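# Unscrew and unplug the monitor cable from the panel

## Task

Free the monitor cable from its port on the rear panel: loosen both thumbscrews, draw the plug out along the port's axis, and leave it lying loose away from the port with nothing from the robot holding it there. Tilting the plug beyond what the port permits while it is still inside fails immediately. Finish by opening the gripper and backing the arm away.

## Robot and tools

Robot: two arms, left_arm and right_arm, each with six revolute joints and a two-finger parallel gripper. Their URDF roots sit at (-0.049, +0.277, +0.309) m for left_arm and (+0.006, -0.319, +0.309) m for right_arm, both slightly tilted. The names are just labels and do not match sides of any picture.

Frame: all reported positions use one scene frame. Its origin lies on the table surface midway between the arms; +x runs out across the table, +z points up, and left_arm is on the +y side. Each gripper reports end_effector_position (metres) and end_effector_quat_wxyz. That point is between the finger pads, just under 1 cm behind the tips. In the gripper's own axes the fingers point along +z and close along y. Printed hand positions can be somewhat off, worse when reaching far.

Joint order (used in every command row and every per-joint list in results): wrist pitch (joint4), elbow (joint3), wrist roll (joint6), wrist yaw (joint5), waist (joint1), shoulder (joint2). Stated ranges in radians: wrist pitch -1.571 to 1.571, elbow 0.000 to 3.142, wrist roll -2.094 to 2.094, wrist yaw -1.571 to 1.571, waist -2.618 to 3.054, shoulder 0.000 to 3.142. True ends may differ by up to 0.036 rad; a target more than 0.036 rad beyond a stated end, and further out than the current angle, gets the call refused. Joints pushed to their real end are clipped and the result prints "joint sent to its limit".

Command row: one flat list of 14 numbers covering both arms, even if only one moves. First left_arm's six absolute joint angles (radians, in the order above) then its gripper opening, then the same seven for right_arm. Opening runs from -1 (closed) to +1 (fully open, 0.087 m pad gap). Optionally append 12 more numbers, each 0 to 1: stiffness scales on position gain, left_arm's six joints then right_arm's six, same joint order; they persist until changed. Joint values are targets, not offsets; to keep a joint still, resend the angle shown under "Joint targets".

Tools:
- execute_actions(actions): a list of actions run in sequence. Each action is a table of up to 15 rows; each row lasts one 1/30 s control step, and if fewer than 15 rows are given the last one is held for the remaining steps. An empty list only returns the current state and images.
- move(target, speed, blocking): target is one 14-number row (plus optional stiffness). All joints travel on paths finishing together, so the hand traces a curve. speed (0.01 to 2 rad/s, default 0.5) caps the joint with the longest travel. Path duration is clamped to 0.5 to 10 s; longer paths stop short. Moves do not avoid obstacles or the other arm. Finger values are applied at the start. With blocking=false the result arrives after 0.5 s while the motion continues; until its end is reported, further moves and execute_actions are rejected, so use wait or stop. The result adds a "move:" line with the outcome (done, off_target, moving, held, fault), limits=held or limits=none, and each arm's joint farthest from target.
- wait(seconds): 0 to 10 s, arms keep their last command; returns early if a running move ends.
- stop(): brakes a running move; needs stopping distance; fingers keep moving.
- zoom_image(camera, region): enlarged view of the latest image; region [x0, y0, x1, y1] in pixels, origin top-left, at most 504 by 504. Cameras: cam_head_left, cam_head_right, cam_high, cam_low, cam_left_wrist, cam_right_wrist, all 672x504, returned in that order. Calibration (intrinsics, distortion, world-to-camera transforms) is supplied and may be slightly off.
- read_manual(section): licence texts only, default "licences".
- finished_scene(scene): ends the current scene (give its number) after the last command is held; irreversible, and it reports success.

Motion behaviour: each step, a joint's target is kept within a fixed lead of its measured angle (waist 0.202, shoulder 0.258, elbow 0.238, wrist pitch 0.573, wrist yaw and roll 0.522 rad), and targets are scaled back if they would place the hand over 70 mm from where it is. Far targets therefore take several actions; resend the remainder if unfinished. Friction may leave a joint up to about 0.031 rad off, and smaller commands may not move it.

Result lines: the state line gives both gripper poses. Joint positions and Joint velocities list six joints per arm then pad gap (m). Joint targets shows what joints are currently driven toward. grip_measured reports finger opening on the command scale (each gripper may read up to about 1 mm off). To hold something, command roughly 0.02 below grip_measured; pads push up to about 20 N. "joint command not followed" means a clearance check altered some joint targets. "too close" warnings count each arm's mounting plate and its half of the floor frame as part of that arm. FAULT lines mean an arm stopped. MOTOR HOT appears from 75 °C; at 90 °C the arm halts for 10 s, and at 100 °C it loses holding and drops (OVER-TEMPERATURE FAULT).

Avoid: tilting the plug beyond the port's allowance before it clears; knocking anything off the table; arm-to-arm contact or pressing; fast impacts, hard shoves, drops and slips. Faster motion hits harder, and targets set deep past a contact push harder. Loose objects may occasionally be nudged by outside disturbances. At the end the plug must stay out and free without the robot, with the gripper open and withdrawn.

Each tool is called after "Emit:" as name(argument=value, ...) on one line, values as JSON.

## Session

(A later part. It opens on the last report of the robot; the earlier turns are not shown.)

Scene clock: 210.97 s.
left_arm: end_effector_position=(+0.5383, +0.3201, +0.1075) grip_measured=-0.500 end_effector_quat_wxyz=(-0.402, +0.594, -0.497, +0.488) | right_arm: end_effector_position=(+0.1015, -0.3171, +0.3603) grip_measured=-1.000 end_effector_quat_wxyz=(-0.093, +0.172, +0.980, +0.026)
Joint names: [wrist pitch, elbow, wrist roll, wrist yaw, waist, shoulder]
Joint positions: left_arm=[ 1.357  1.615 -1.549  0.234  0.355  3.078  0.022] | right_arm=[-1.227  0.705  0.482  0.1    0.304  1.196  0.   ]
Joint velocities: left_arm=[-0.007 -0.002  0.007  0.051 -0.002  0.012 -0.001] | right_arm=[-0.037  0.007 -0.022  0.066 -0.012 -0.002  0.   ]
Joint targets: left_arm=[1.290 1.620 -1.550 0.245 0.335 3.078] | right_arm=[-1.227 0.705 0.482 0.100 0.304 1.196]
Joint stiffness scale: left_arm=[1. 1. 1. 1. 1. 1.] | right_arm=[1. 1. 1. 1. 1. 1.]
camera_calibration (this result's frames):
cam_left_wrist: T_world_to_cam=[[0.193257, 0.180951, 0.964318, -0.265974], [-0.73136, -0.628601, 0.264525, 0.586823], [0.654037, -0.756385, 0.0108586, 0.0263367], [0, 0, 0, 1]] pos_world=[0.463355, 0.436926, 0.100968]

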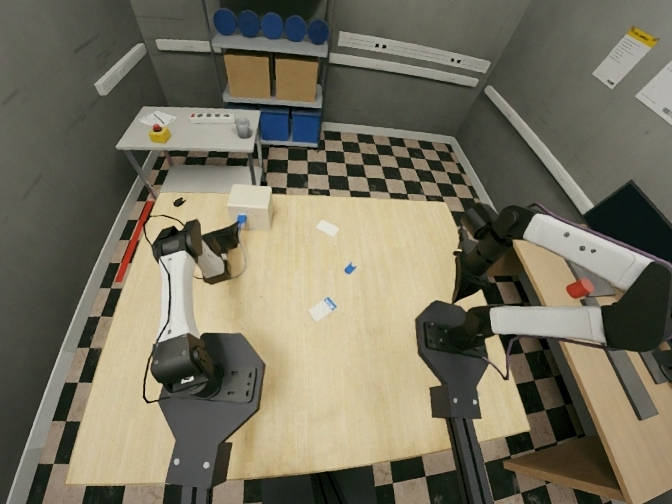

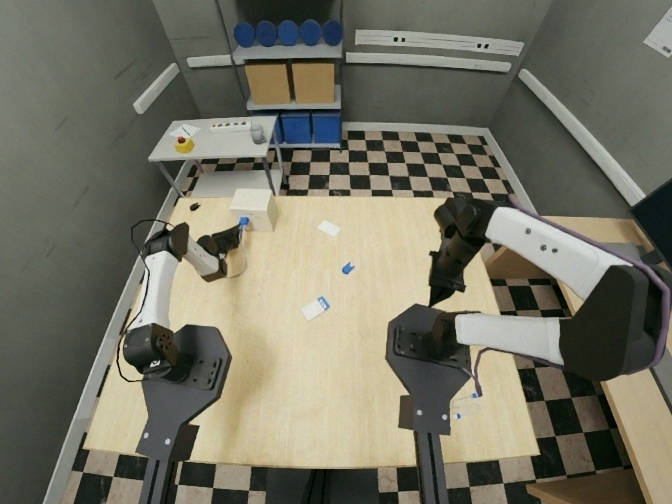

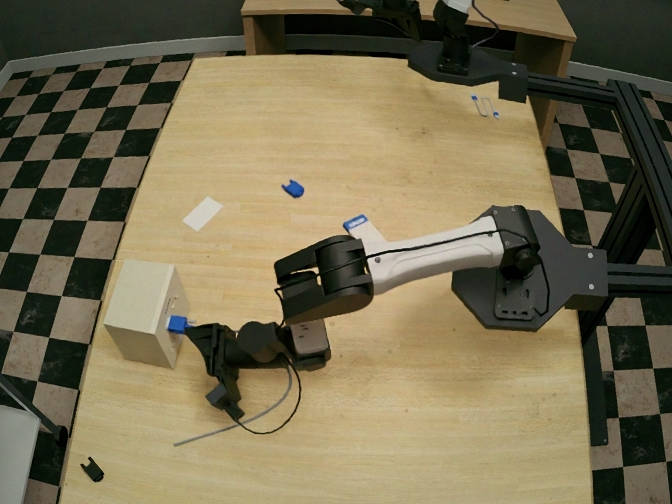

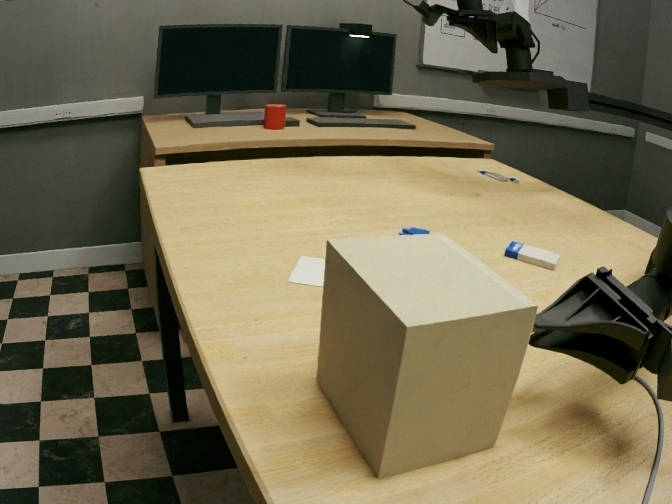

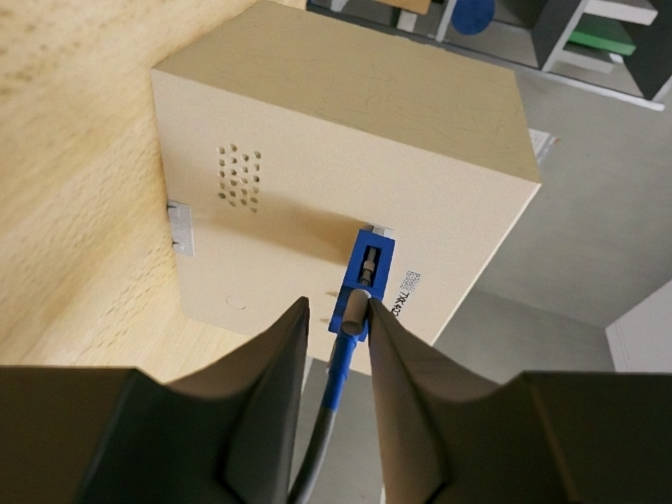

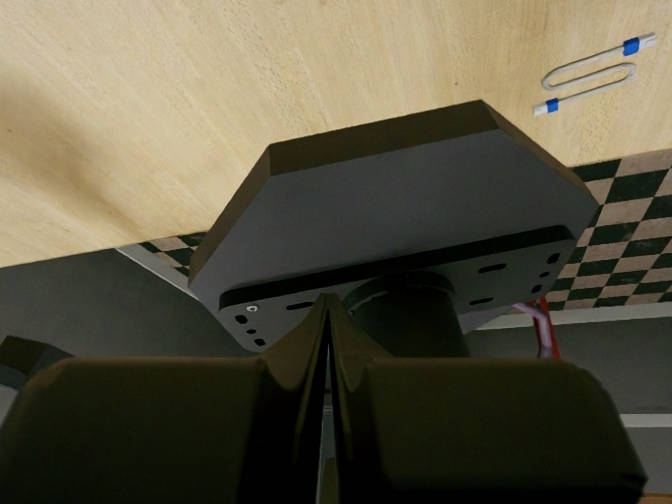

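Emit:
execute_actions(actions=[])

Scene clock: 213.27 s.
left_arm: end_effector_position=(+0.5383, +0.3201, +0.1075) grip_measured=-0.500 end_effector_quat_wxyz=(-0.402, +0.594, -0.497, +0.488) | right_arm: end_effector_position=(+0.1015, -0.3171, +0.3603) grip_measured=-1.000 end_effector_quat_wxyz=(-0.093, +0.172, +0.980, +0.026)
Joint names: [wrist pitch, elbow, wrist roll, wrist yaw, waist, shoulder]
Joint positions: left_arm=[ 1.357  1.615 -1.549  0.234  0.355  3.078  0.022] | right_arm=[-1.227  0.705  0.482  0.1    0.304  1.196  0.   ]
Joint velocities: left_arm=[-0.007  0.017 -0.022 -0.051 -0.002 -0.002  0.001] | right_arm=[-0.037 -0.002 -0.037 -0.066 -0.027  0.017  0.   ]
Joint targets: left_arm=[1.290 1.620 -1.550 0.245 0.335 3.078] | right_arm=[-1.227 0.705 0.482 0.100 0.304 1.196]
Joint stiffness scale: left_arm=[1. 1. 1. 1. 1. 1.] | right_arm=[1. 1. 1. 1. 1. 1.]
camera_calibration (this result's frames):
cam_left_wrist: T_world_to_cam=[[0.193246, 0.181326, 0.964249, -0.266097], [-0.731311, -0.628558, 0.264763, 0.586757], [0.654095, -0.756331, 0.0111393, 0.0262581], [0, 0, 0, 1]] pos_world=[0.463349, 0.436921, 0.10094]

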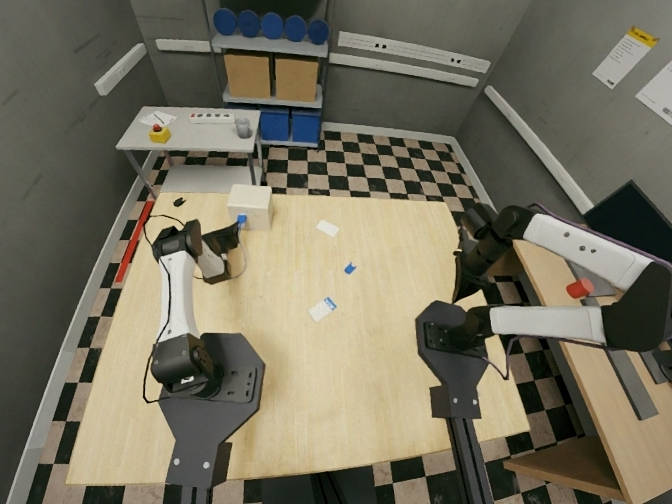

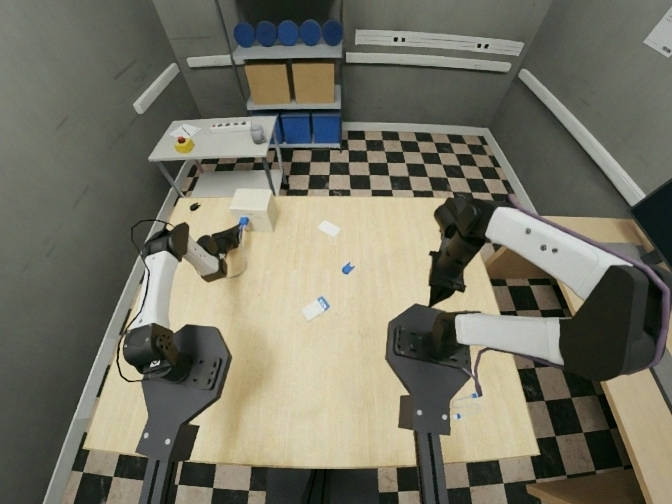

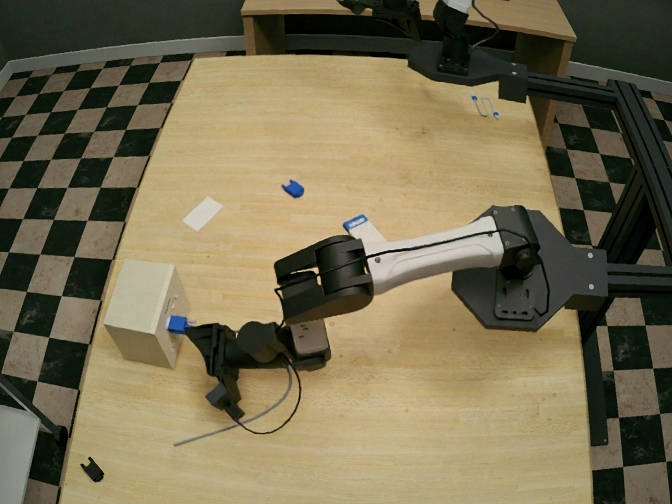

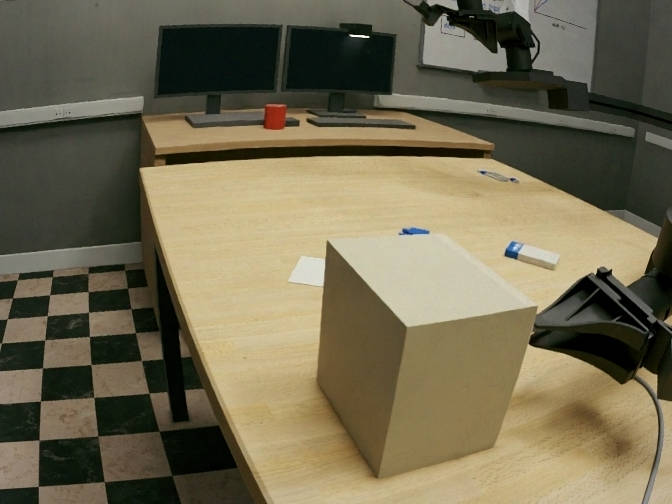

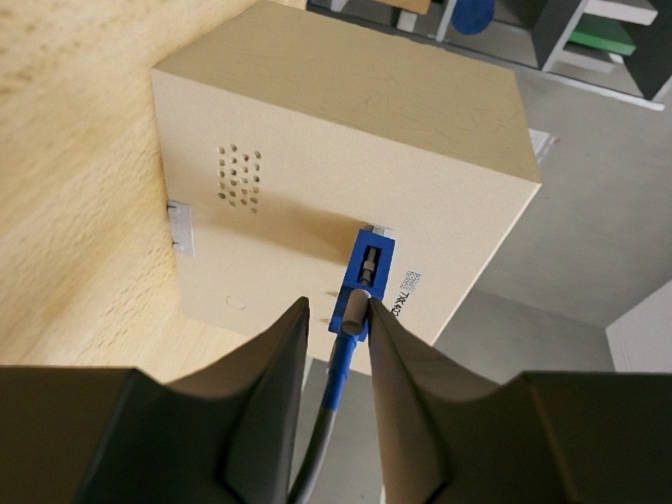

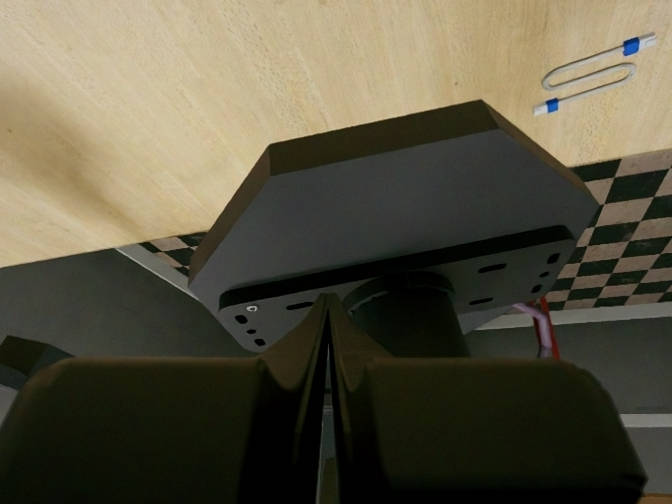

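Emit:
execute_actions(actions=[[[1.375,1.61,-1.5,0.25,0.355,3.07,-0.62,-1.227,0.705,0.482,0.1,0.304,1.196,-1]],[[1.325,1.555,-1.16,0.272,0.352,3.002,-0.62,-1.227,0.705,0.482,0.1,0.304,1.196,-1]],[[1.307,1.522,-0.87,0.305,0.352,2.957,-0.62,-1.227,0.705,0.482,0.1,0.304,1.196,-1]],[[1.325,1.55,-0.88,0.29,0.352,2.978,-1,-1.227,0.705,0.482,0.1,0.304,1.196,-1]],[[1.345,1.587,-1.18,0.252,0.352,3.03,-1,-1.227,0.705,0.482,0.1,0.304,1.196,-1]],[[1.365,1.626,-1.48,0.235,0.352,3.084,-1,-1.227,0.705,0.482,0.1,0.304,1.196,-1]],[[1.38,1.669,-1.79,0.245,0.352,3.13,-1,-1.227,0.705,0.482,0.1,0.304,1.196,-1]]])

Emit:
zoom_image(camera="cam_left_wrist", region=[300,220,420,340])

Scene clock: 217.20 s.
left_arm: end_effector_position=(+0.5396, +0.3239, +0.1148) grip_measured=-0.835 end_effector_quat_wxyz=(-0.365, +0.627, -0.432, +0.536) | right_arm: end_effector_position=(+0.1015, -0.3171, +0.3603) grip_measured=-1.000 end_effector_quat_wxyz=(-0.093, +0.172, +0.980, +0.026)
Joint names: [wrist pitch, elbow, wrist roll, wrist yaw, waist, shoulder]
Joint positions: left_arm=[ 1.402  1.652 -1.745  0.246  0.36   3.117  0.007] | right_arm=[-1.227  0.705  0.482  0.1    0.304  1.196  0.   ]
Joint velocities: left_arm=[ 0.051  0.002 -0.066  0.022 -0.017 -0.007 -0.001] | right_arm=[ 0.066 -0.007 -0.037 -0.066 -0.007 -0.002  0.   ]
Joint targets: left_arm=[1.380 1.669 -1.790 0.245 0.352 3.130] | right_arm=[-1.227 0.705 0.482 0.100 0.304 1.196]
Joint stiffness scale: left_arm=[1. 1. 1. 1. 1. 1.] | right_arm=[1. 1. 1. 1. 1. 1.]
camera_calibration (this result's frames):
cam_left_wrist: T_world_to_cam=[[0.144806, 0.360229, 0.921556, -0.300972], [-0.721949, -0.598437, 0.347366, 0.563839], [0.676625, -0.715617, 0.17341, -0.0158026], [0, 0, 0, 1]] pos_world=[0.461338, 0.434533, 0.0842442]

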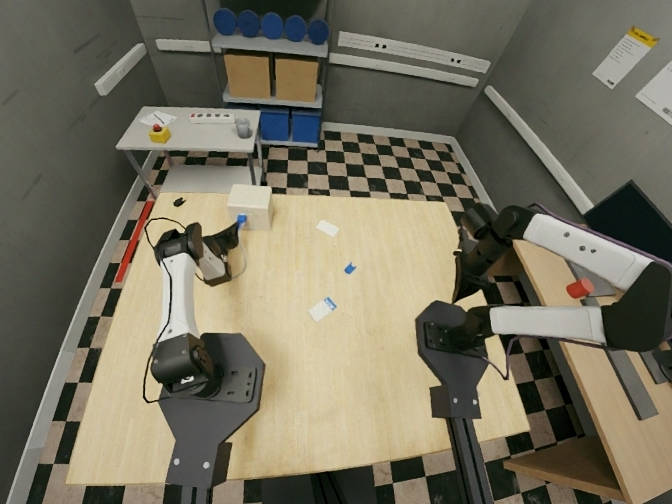

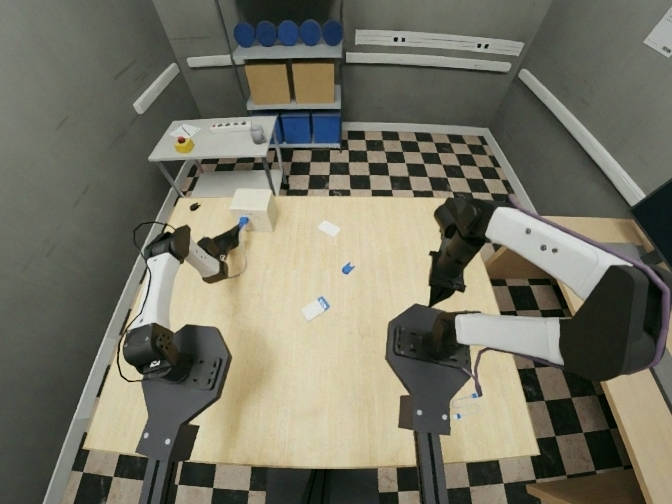

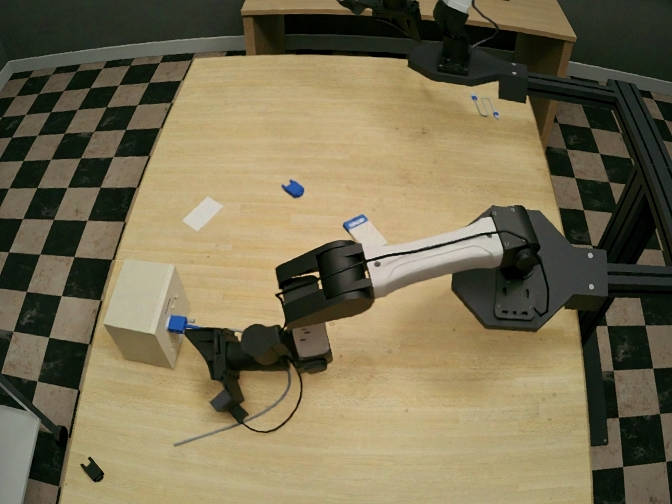

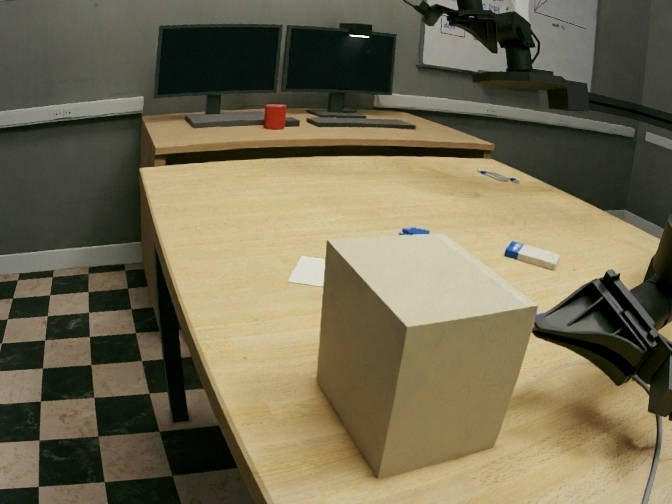

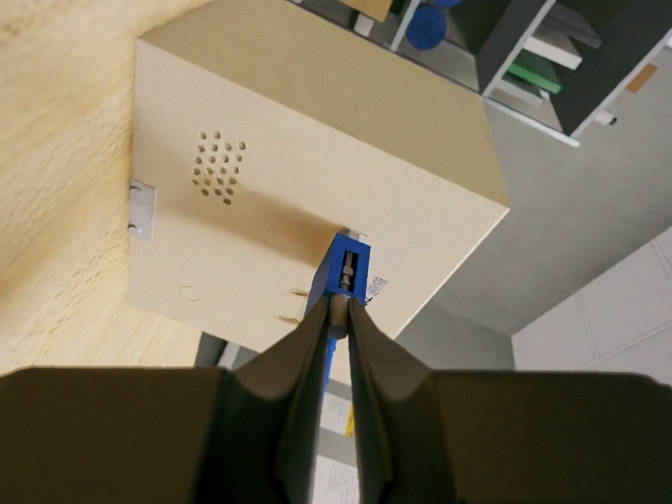

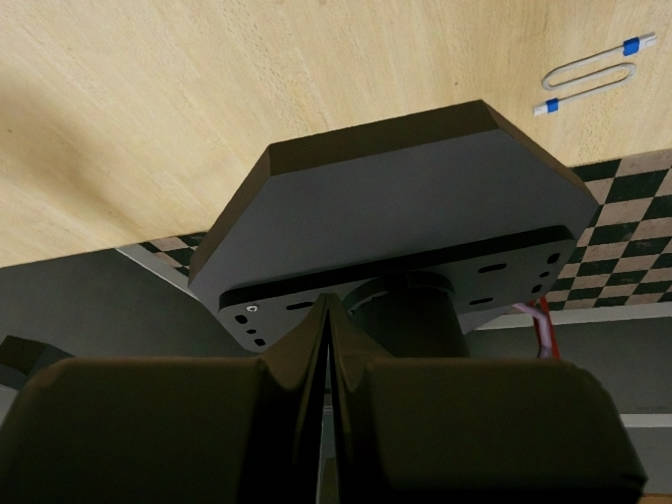

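Region (300, 220, 420, 340) of cam_left_wrist's 672x504 image, scaled by 4.200, with more detail than that image has.

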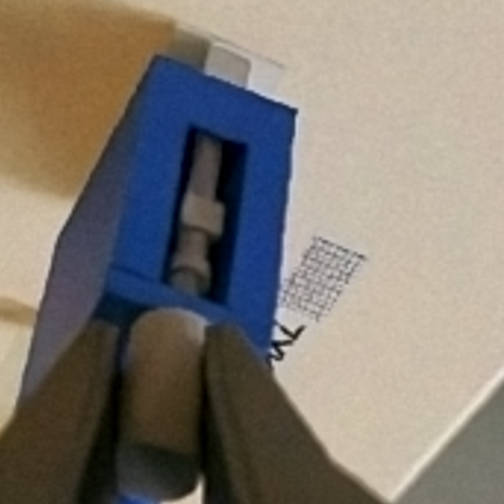

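Emit:
execute_actions(actions=[[[1.365,1.645,-1.77,0.25,0.352,3.11,-0.62,-1.227,0.705,0.482,0.1,0.304,1.196,-1]],[[1.345,1.594,-1.46,0.25,0.352,3.056,-0.62,-1.227,0.705,0.482,0.1,0.304,1.196,-1]],[[1.325,1.555,-1.16,0.272,0.352,3.002,-0.62,-1.227,0.705,0.482,0.1,0.304,1.196,-1]],[[1.307,1.522,-0.87,0.305,0.348,2.957,-0.62,-1.227,0.705,0.482,0.1,0.304,1.196,-1]],[[1.325,1.55,-0.88,0.29,0.348,2.978,-1,-1.227,0.705,0.482,0.1,0.304,1.196,-1]],[[1.345,1.587,-1.18,0.255,0.348,3.03,-1,-1.227,0.705,0.482,0.1,0.304,1.196,-1]],[[1.375,1.626,-1.48,0.24,0.348,3.084,-1,-1.227,0.705,0.482,0.1,0.304,1.196,-1]],[[1.39,1.64,-1.62,0.245,0.348,3.1,-1,-1.227,0.705,0.482,0.1,0.304,1.196,-1]],[[1.39,1.63,-1.6,0.245,0.348,3.09,-0.65,-1.227,0.705,0.482,0.1,0.304,1.196,-1]]])

Emit:
zoom_image(camera="cam_left_wrist", region=[280,220,400,340])

Scene clock: 222.40 s.
left_arm: end_effector_position=(+0.5400, +0.3244, +0.1156) grip_measured=-0.650 end_effector_quat_wxyz=(-0.405, +0.596, -0.476, +0.503) | right_arm: end_effector_position=(+0.1015, -0.3171, +0.3603) grip_measured=-1.000 end_effector_quat_wxyz=(-0.093, +0.172, +0.980, +0.026)
Joint names: [wrist pitch, elbow, wrist roll, wrist yaw, waist, shoulder]
Joint positions: left_arm=[ 1.395  1.622 -1.593  0.234  0.359  3.086  0.015] | right_arm=[-1.227  0.705  0.482  0.1    0.304  1.196  0.   ]
Joint velocities: left_arm=[-0.037 -0.012 -0.11   0.022 -0.017  0.012 -0.001] | right_arm=[ 0.037 -0.007  0.022  0.11   0.002 -0.002  0.   ]
Joint targets: left_arm=[1.390 1.630 -1.600 0.245 0.348 3.090] | right_arm=[-1.227 0.705 0.482 0.100 0.304 1.196]
Joint stiffness scale: left_arm=[1. 1. 1. 1. 1. 1.] | right_arm=[1. 1. 1. 1. 1. 1.]
camera_calibration (this result's frames):
cam_left_wrist: T_world_to_cam=[[0.155438, 0.216352, 0.963862, -0.265936], [-0.729113, -0.633202, 0.259712, 0.589418], [0.666508, -0.743134, 0.0593216, 0.0117479], [0, 0, 0, 1]] pos_world=[0.463259, 0.439486, 0.10255]

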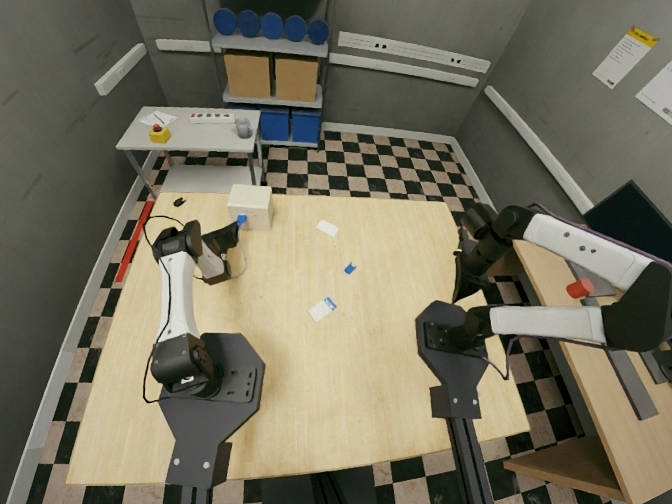

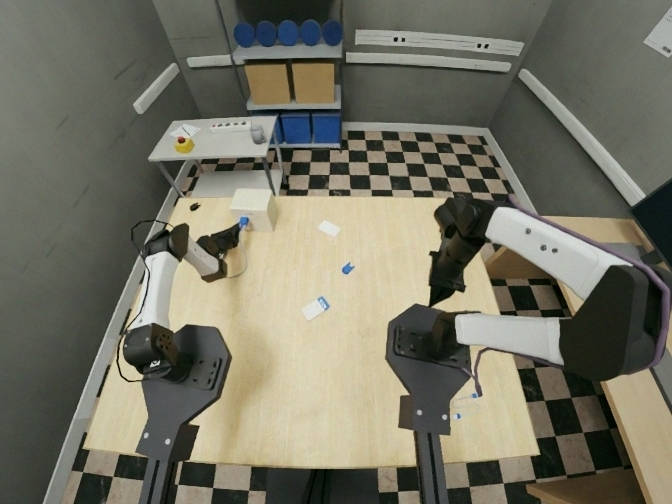

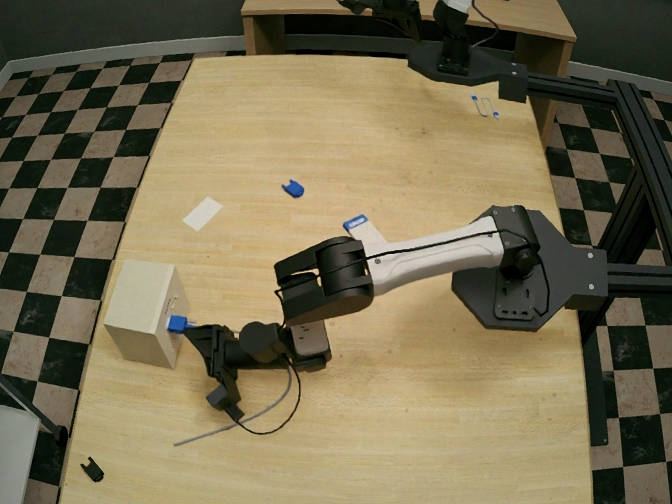

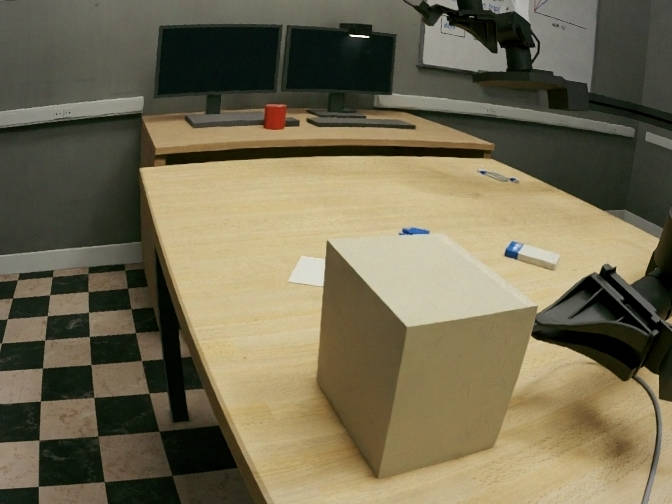

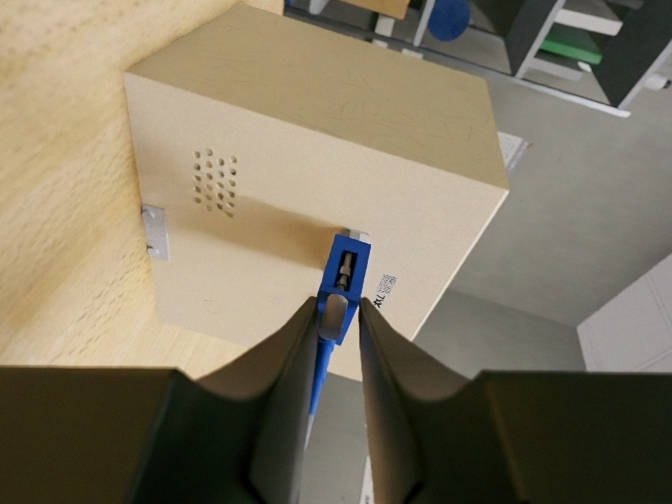

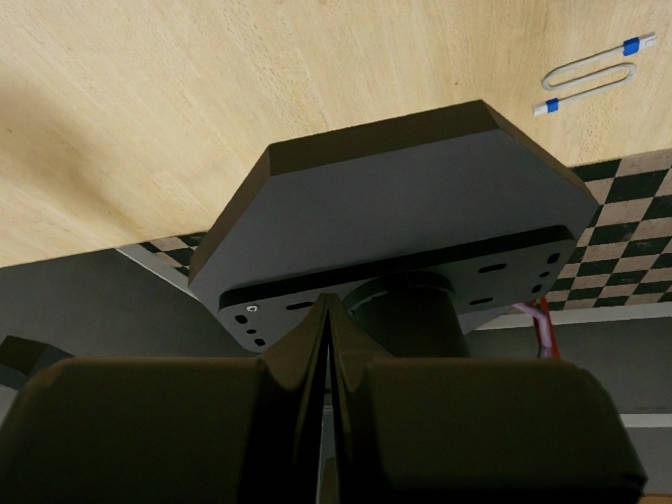

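Region (280, 220, 400, 340) of cam_left_wrist's 672x504 image, scaled by 4.200, with more detail than that image has.

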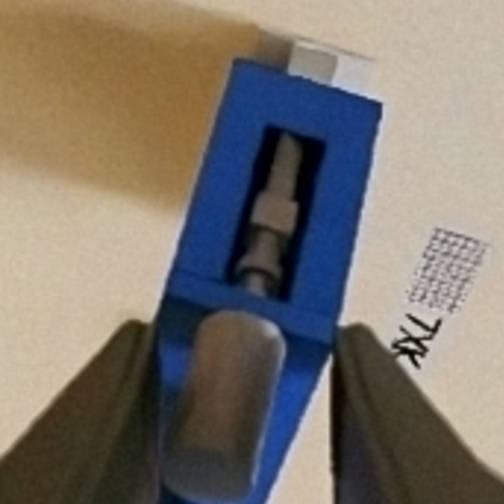

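Emit:
execute_actions(actions=[[[1.39,1.63,-1.6,0.245,0.36,3.09,0.2,-1.227,0.705,0.482,0.1,0.304,1.196,-1]],[[1.37,1.66,-1.6,0.245,0.36,3.14,0.2,-1.227,0.705,0.482,0.1,0.304,1.196,-1]],[[1.37,1.66,-1.6,0.245,0.335,3.14,0.2,-1.227,0.705,0.482,0.1,0.304,1.196,-1]]])

Scene clock: 224.53 s.
left_arm: end_effector_position=(+0.5382, +0.3105, +0.1056) grip_measured=+0.200 end_effector_quat_wxyz=(-0.395, +0.595, -0.484, +0.506) | right_arm: end_effector_position=(+0.1015, -0.3171, +0.3603) grip_measured=-1.000 end_effector_quat_wxyz=(-0.093, +0.172, +0.980, +0.026)
Joint names: [wrist pitch, elbow, wrist roll, wrist yaw, waist, shoulder]
Joint positions: left_arm=[ 1.387  1.644 -1.594  0.236  0.34   3.116  0.052] | right_arm=[-1.227  0.705  0.482  0.1    0.304  1.196  0.   ]
Joint velocities: left_arm=[ 0.051 -0.012 -0.022 -0.11   0.002 -0.017  0.   ] | right_arm=[ 0.051  0.002  0.11  -0.051  0.022 -0.002  0.   ]
Joint targets: left_arm=[1.370 1.660 -1.600 0.245 0.335 3.132] | right_arm=[-1.227 0.705 0.482 0.100 0.304 1.196]
Joint stiffness scale: left_arm=[1. 1. 1. 1. 1. 1.] | right_arm=[1. 1. 1. 1. 1. 1.]
joint sent to its limit (left arm) — the command would take the shoulder past its upper limit, so that joint was sent only as far as its limit.
camera_calibration (this result's frames):
cam_left_wrist: T_world_to_cam=[[0.171831, 0.219106, 0.960451, -0.262303], [-0.739747, -0.615158, 0.27268, 0.580676], [0.650576, -0.757346, 0.0563797, 0.0164683], [0, 0, 0, 1]] pos_world=[0.463911, 0.427152, 0.0926617]

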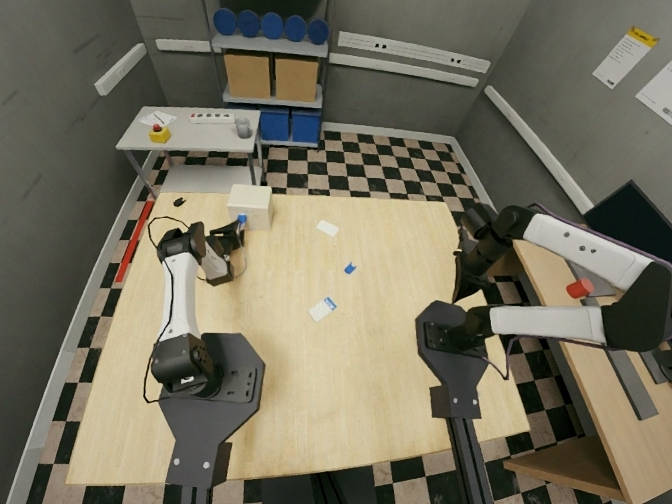

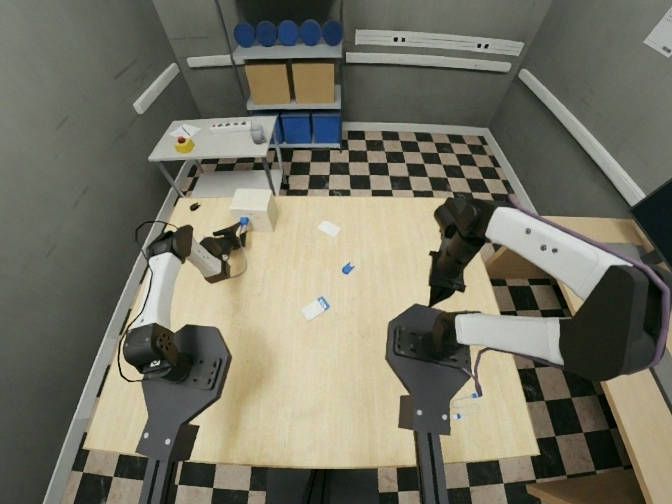

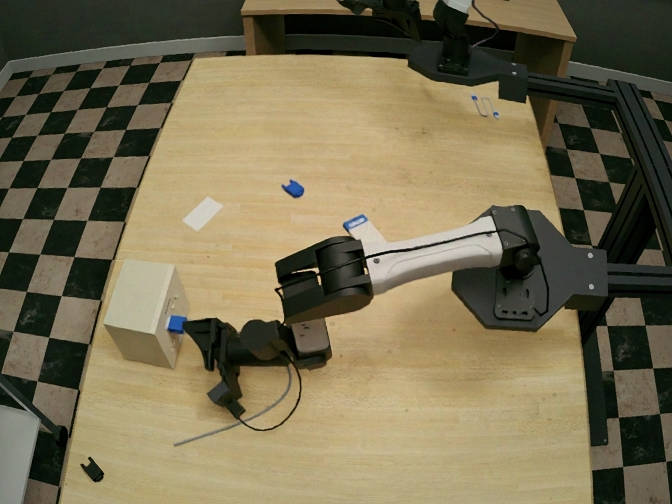

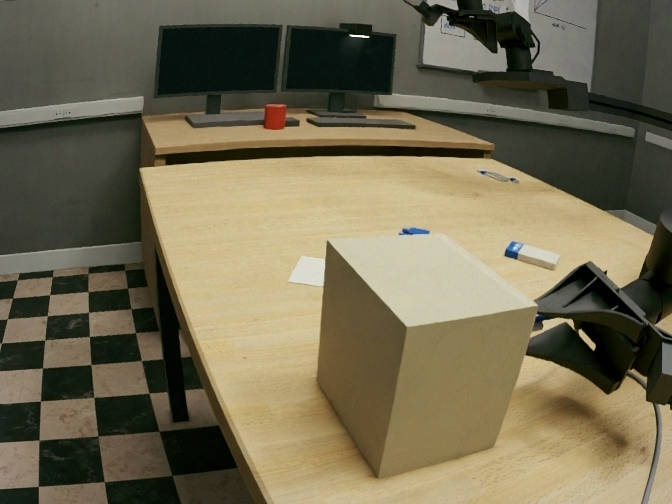

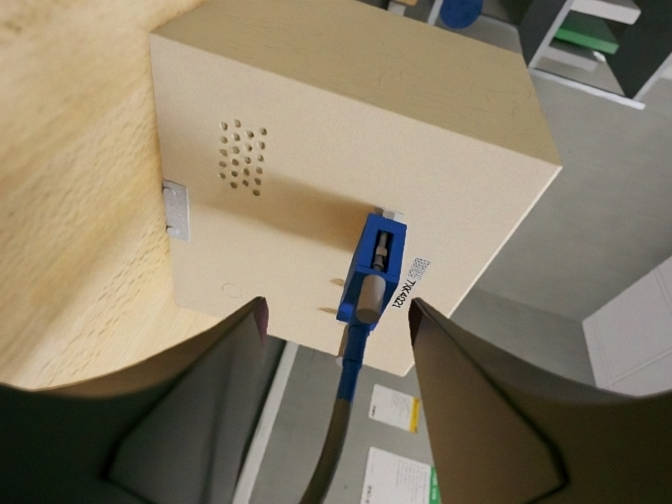

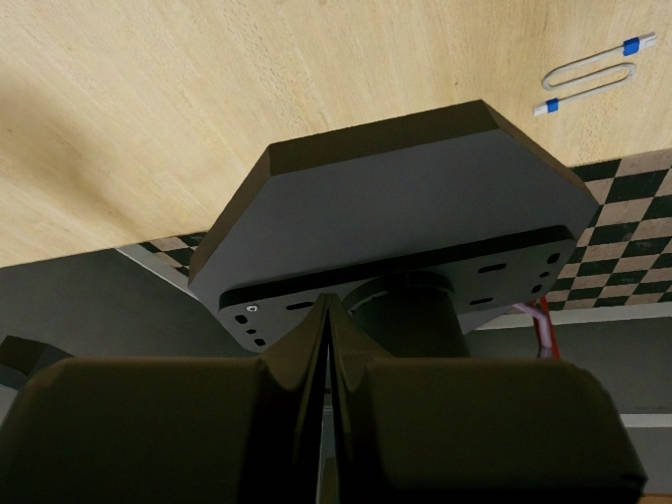

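Emit:
execute_actions(actions=[[[1.37,1.61,-1.6,0.245,0.335,3.13,0.2,-1.227,0.705,0.482,0.1,0.304,1.196,-1]],[[1.30,1.62,-1.6,0.235,0.345,3.13,0.2,-1.227,0.705,0.482,0.1,0.304,1.196,-1]]])

Emit:
zoom_image(camera="cam_left_wrist", region=[330,200,470,340])

Scene clock: 225.90 s.
left_arm: end_effector_position=(+0.5318, +0.3069, +0.0933) grip_measured=+0.200 end_effector_quat_wxyz=(-0.376, +0.609, -0.492, +0.496) | right_arm: end_effector_position=(+0.1015, -0.3171, +0.3603) grip_measured=-1.000 end_effector_quat_wxyz=(-0.093, +0.172, +0.980, +0.026)
Joint names: [wrist pitch, elbow, wrist roll, wrist yaw, waist, shoulder]
Joint positions: left_arm=[ 1.352  1.627 -1.597  0.236  0.34   3.116  0.052] | right_arm=[-1.227  0.705  0.482  0.1    0.304  1.196  0.   ]
Joint velocities: left_arm=[-0.066 -0.007  0.007 -0.022 -0.002 -0.007 -0.001] | right_arm=[ 0.037  0.012 -0.007 -0.022  0.007 -0.007  0.   ]
Joint targets: left_arm=[1.300 1.620 -1.600 0.235 0.345 3.130] | right_arm=[-1.227 0.705 0.482 0.100 0.304 1.196]
Joint stiffness scale: left_arm=[1. 1. 1. 1. 1. 1.] | right_arm=[1. 1. 1. 1. 1. 1.]
camera_calibration (this result's frames):
cam_left_wrist: T_world_to_cam=[[0.220563, 0.232629, 0.947225, -0.277461], [-0.729519, -0.605267, 0.318517, 0.564378], [0.647421, -0.761272, 0.0362075, 0.0233604], [0, 0, 0, 1]] pos_world=[0.457798, 0.423928, 0.0822079]

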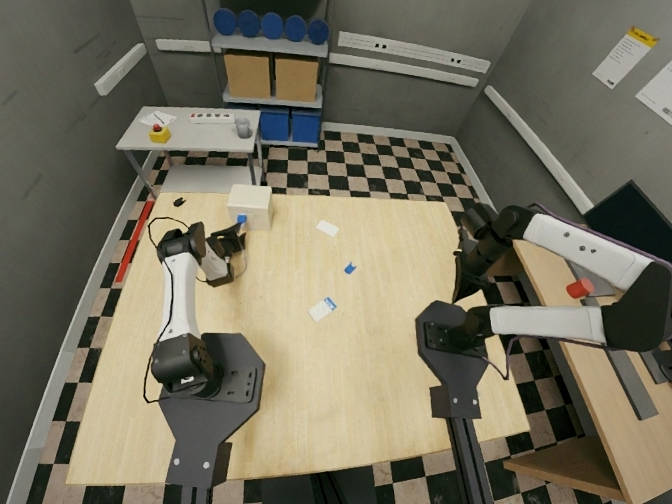

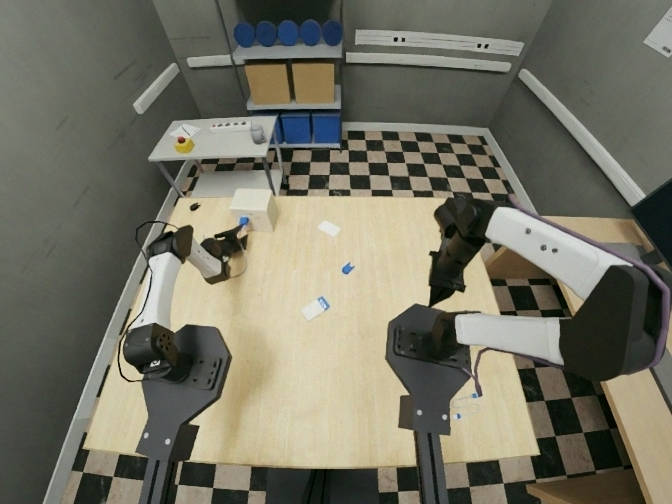

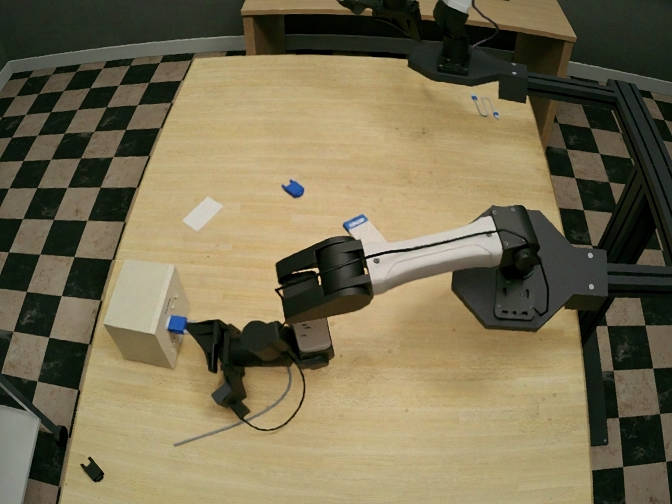

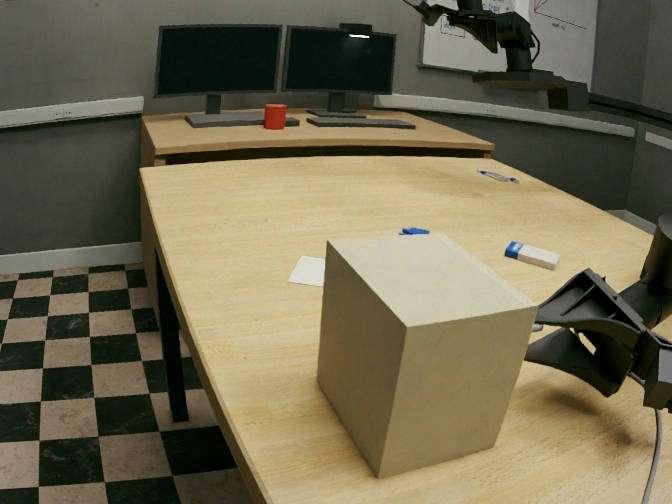

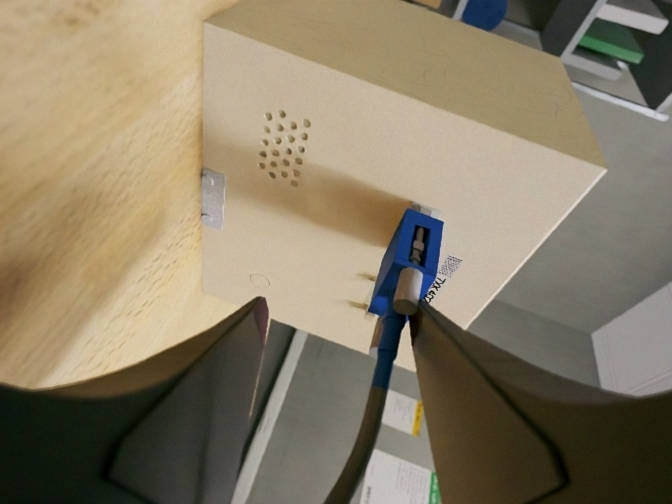

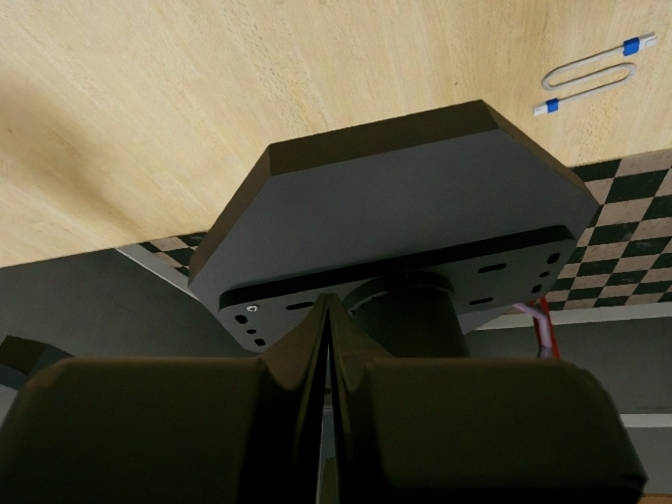

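Region (330, 200, 470, 340) of cam_left_wrist's 672x504 image, scaled by 3.600, with more detail than that image has.

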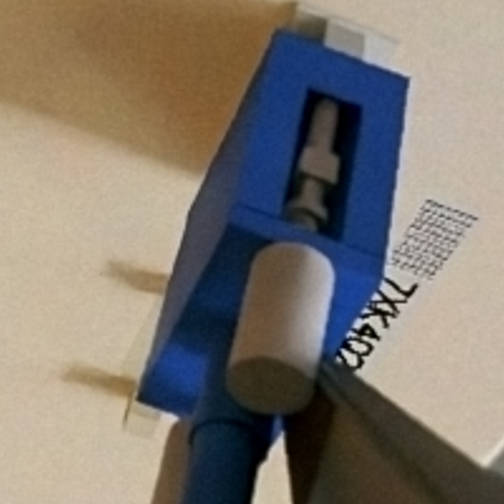

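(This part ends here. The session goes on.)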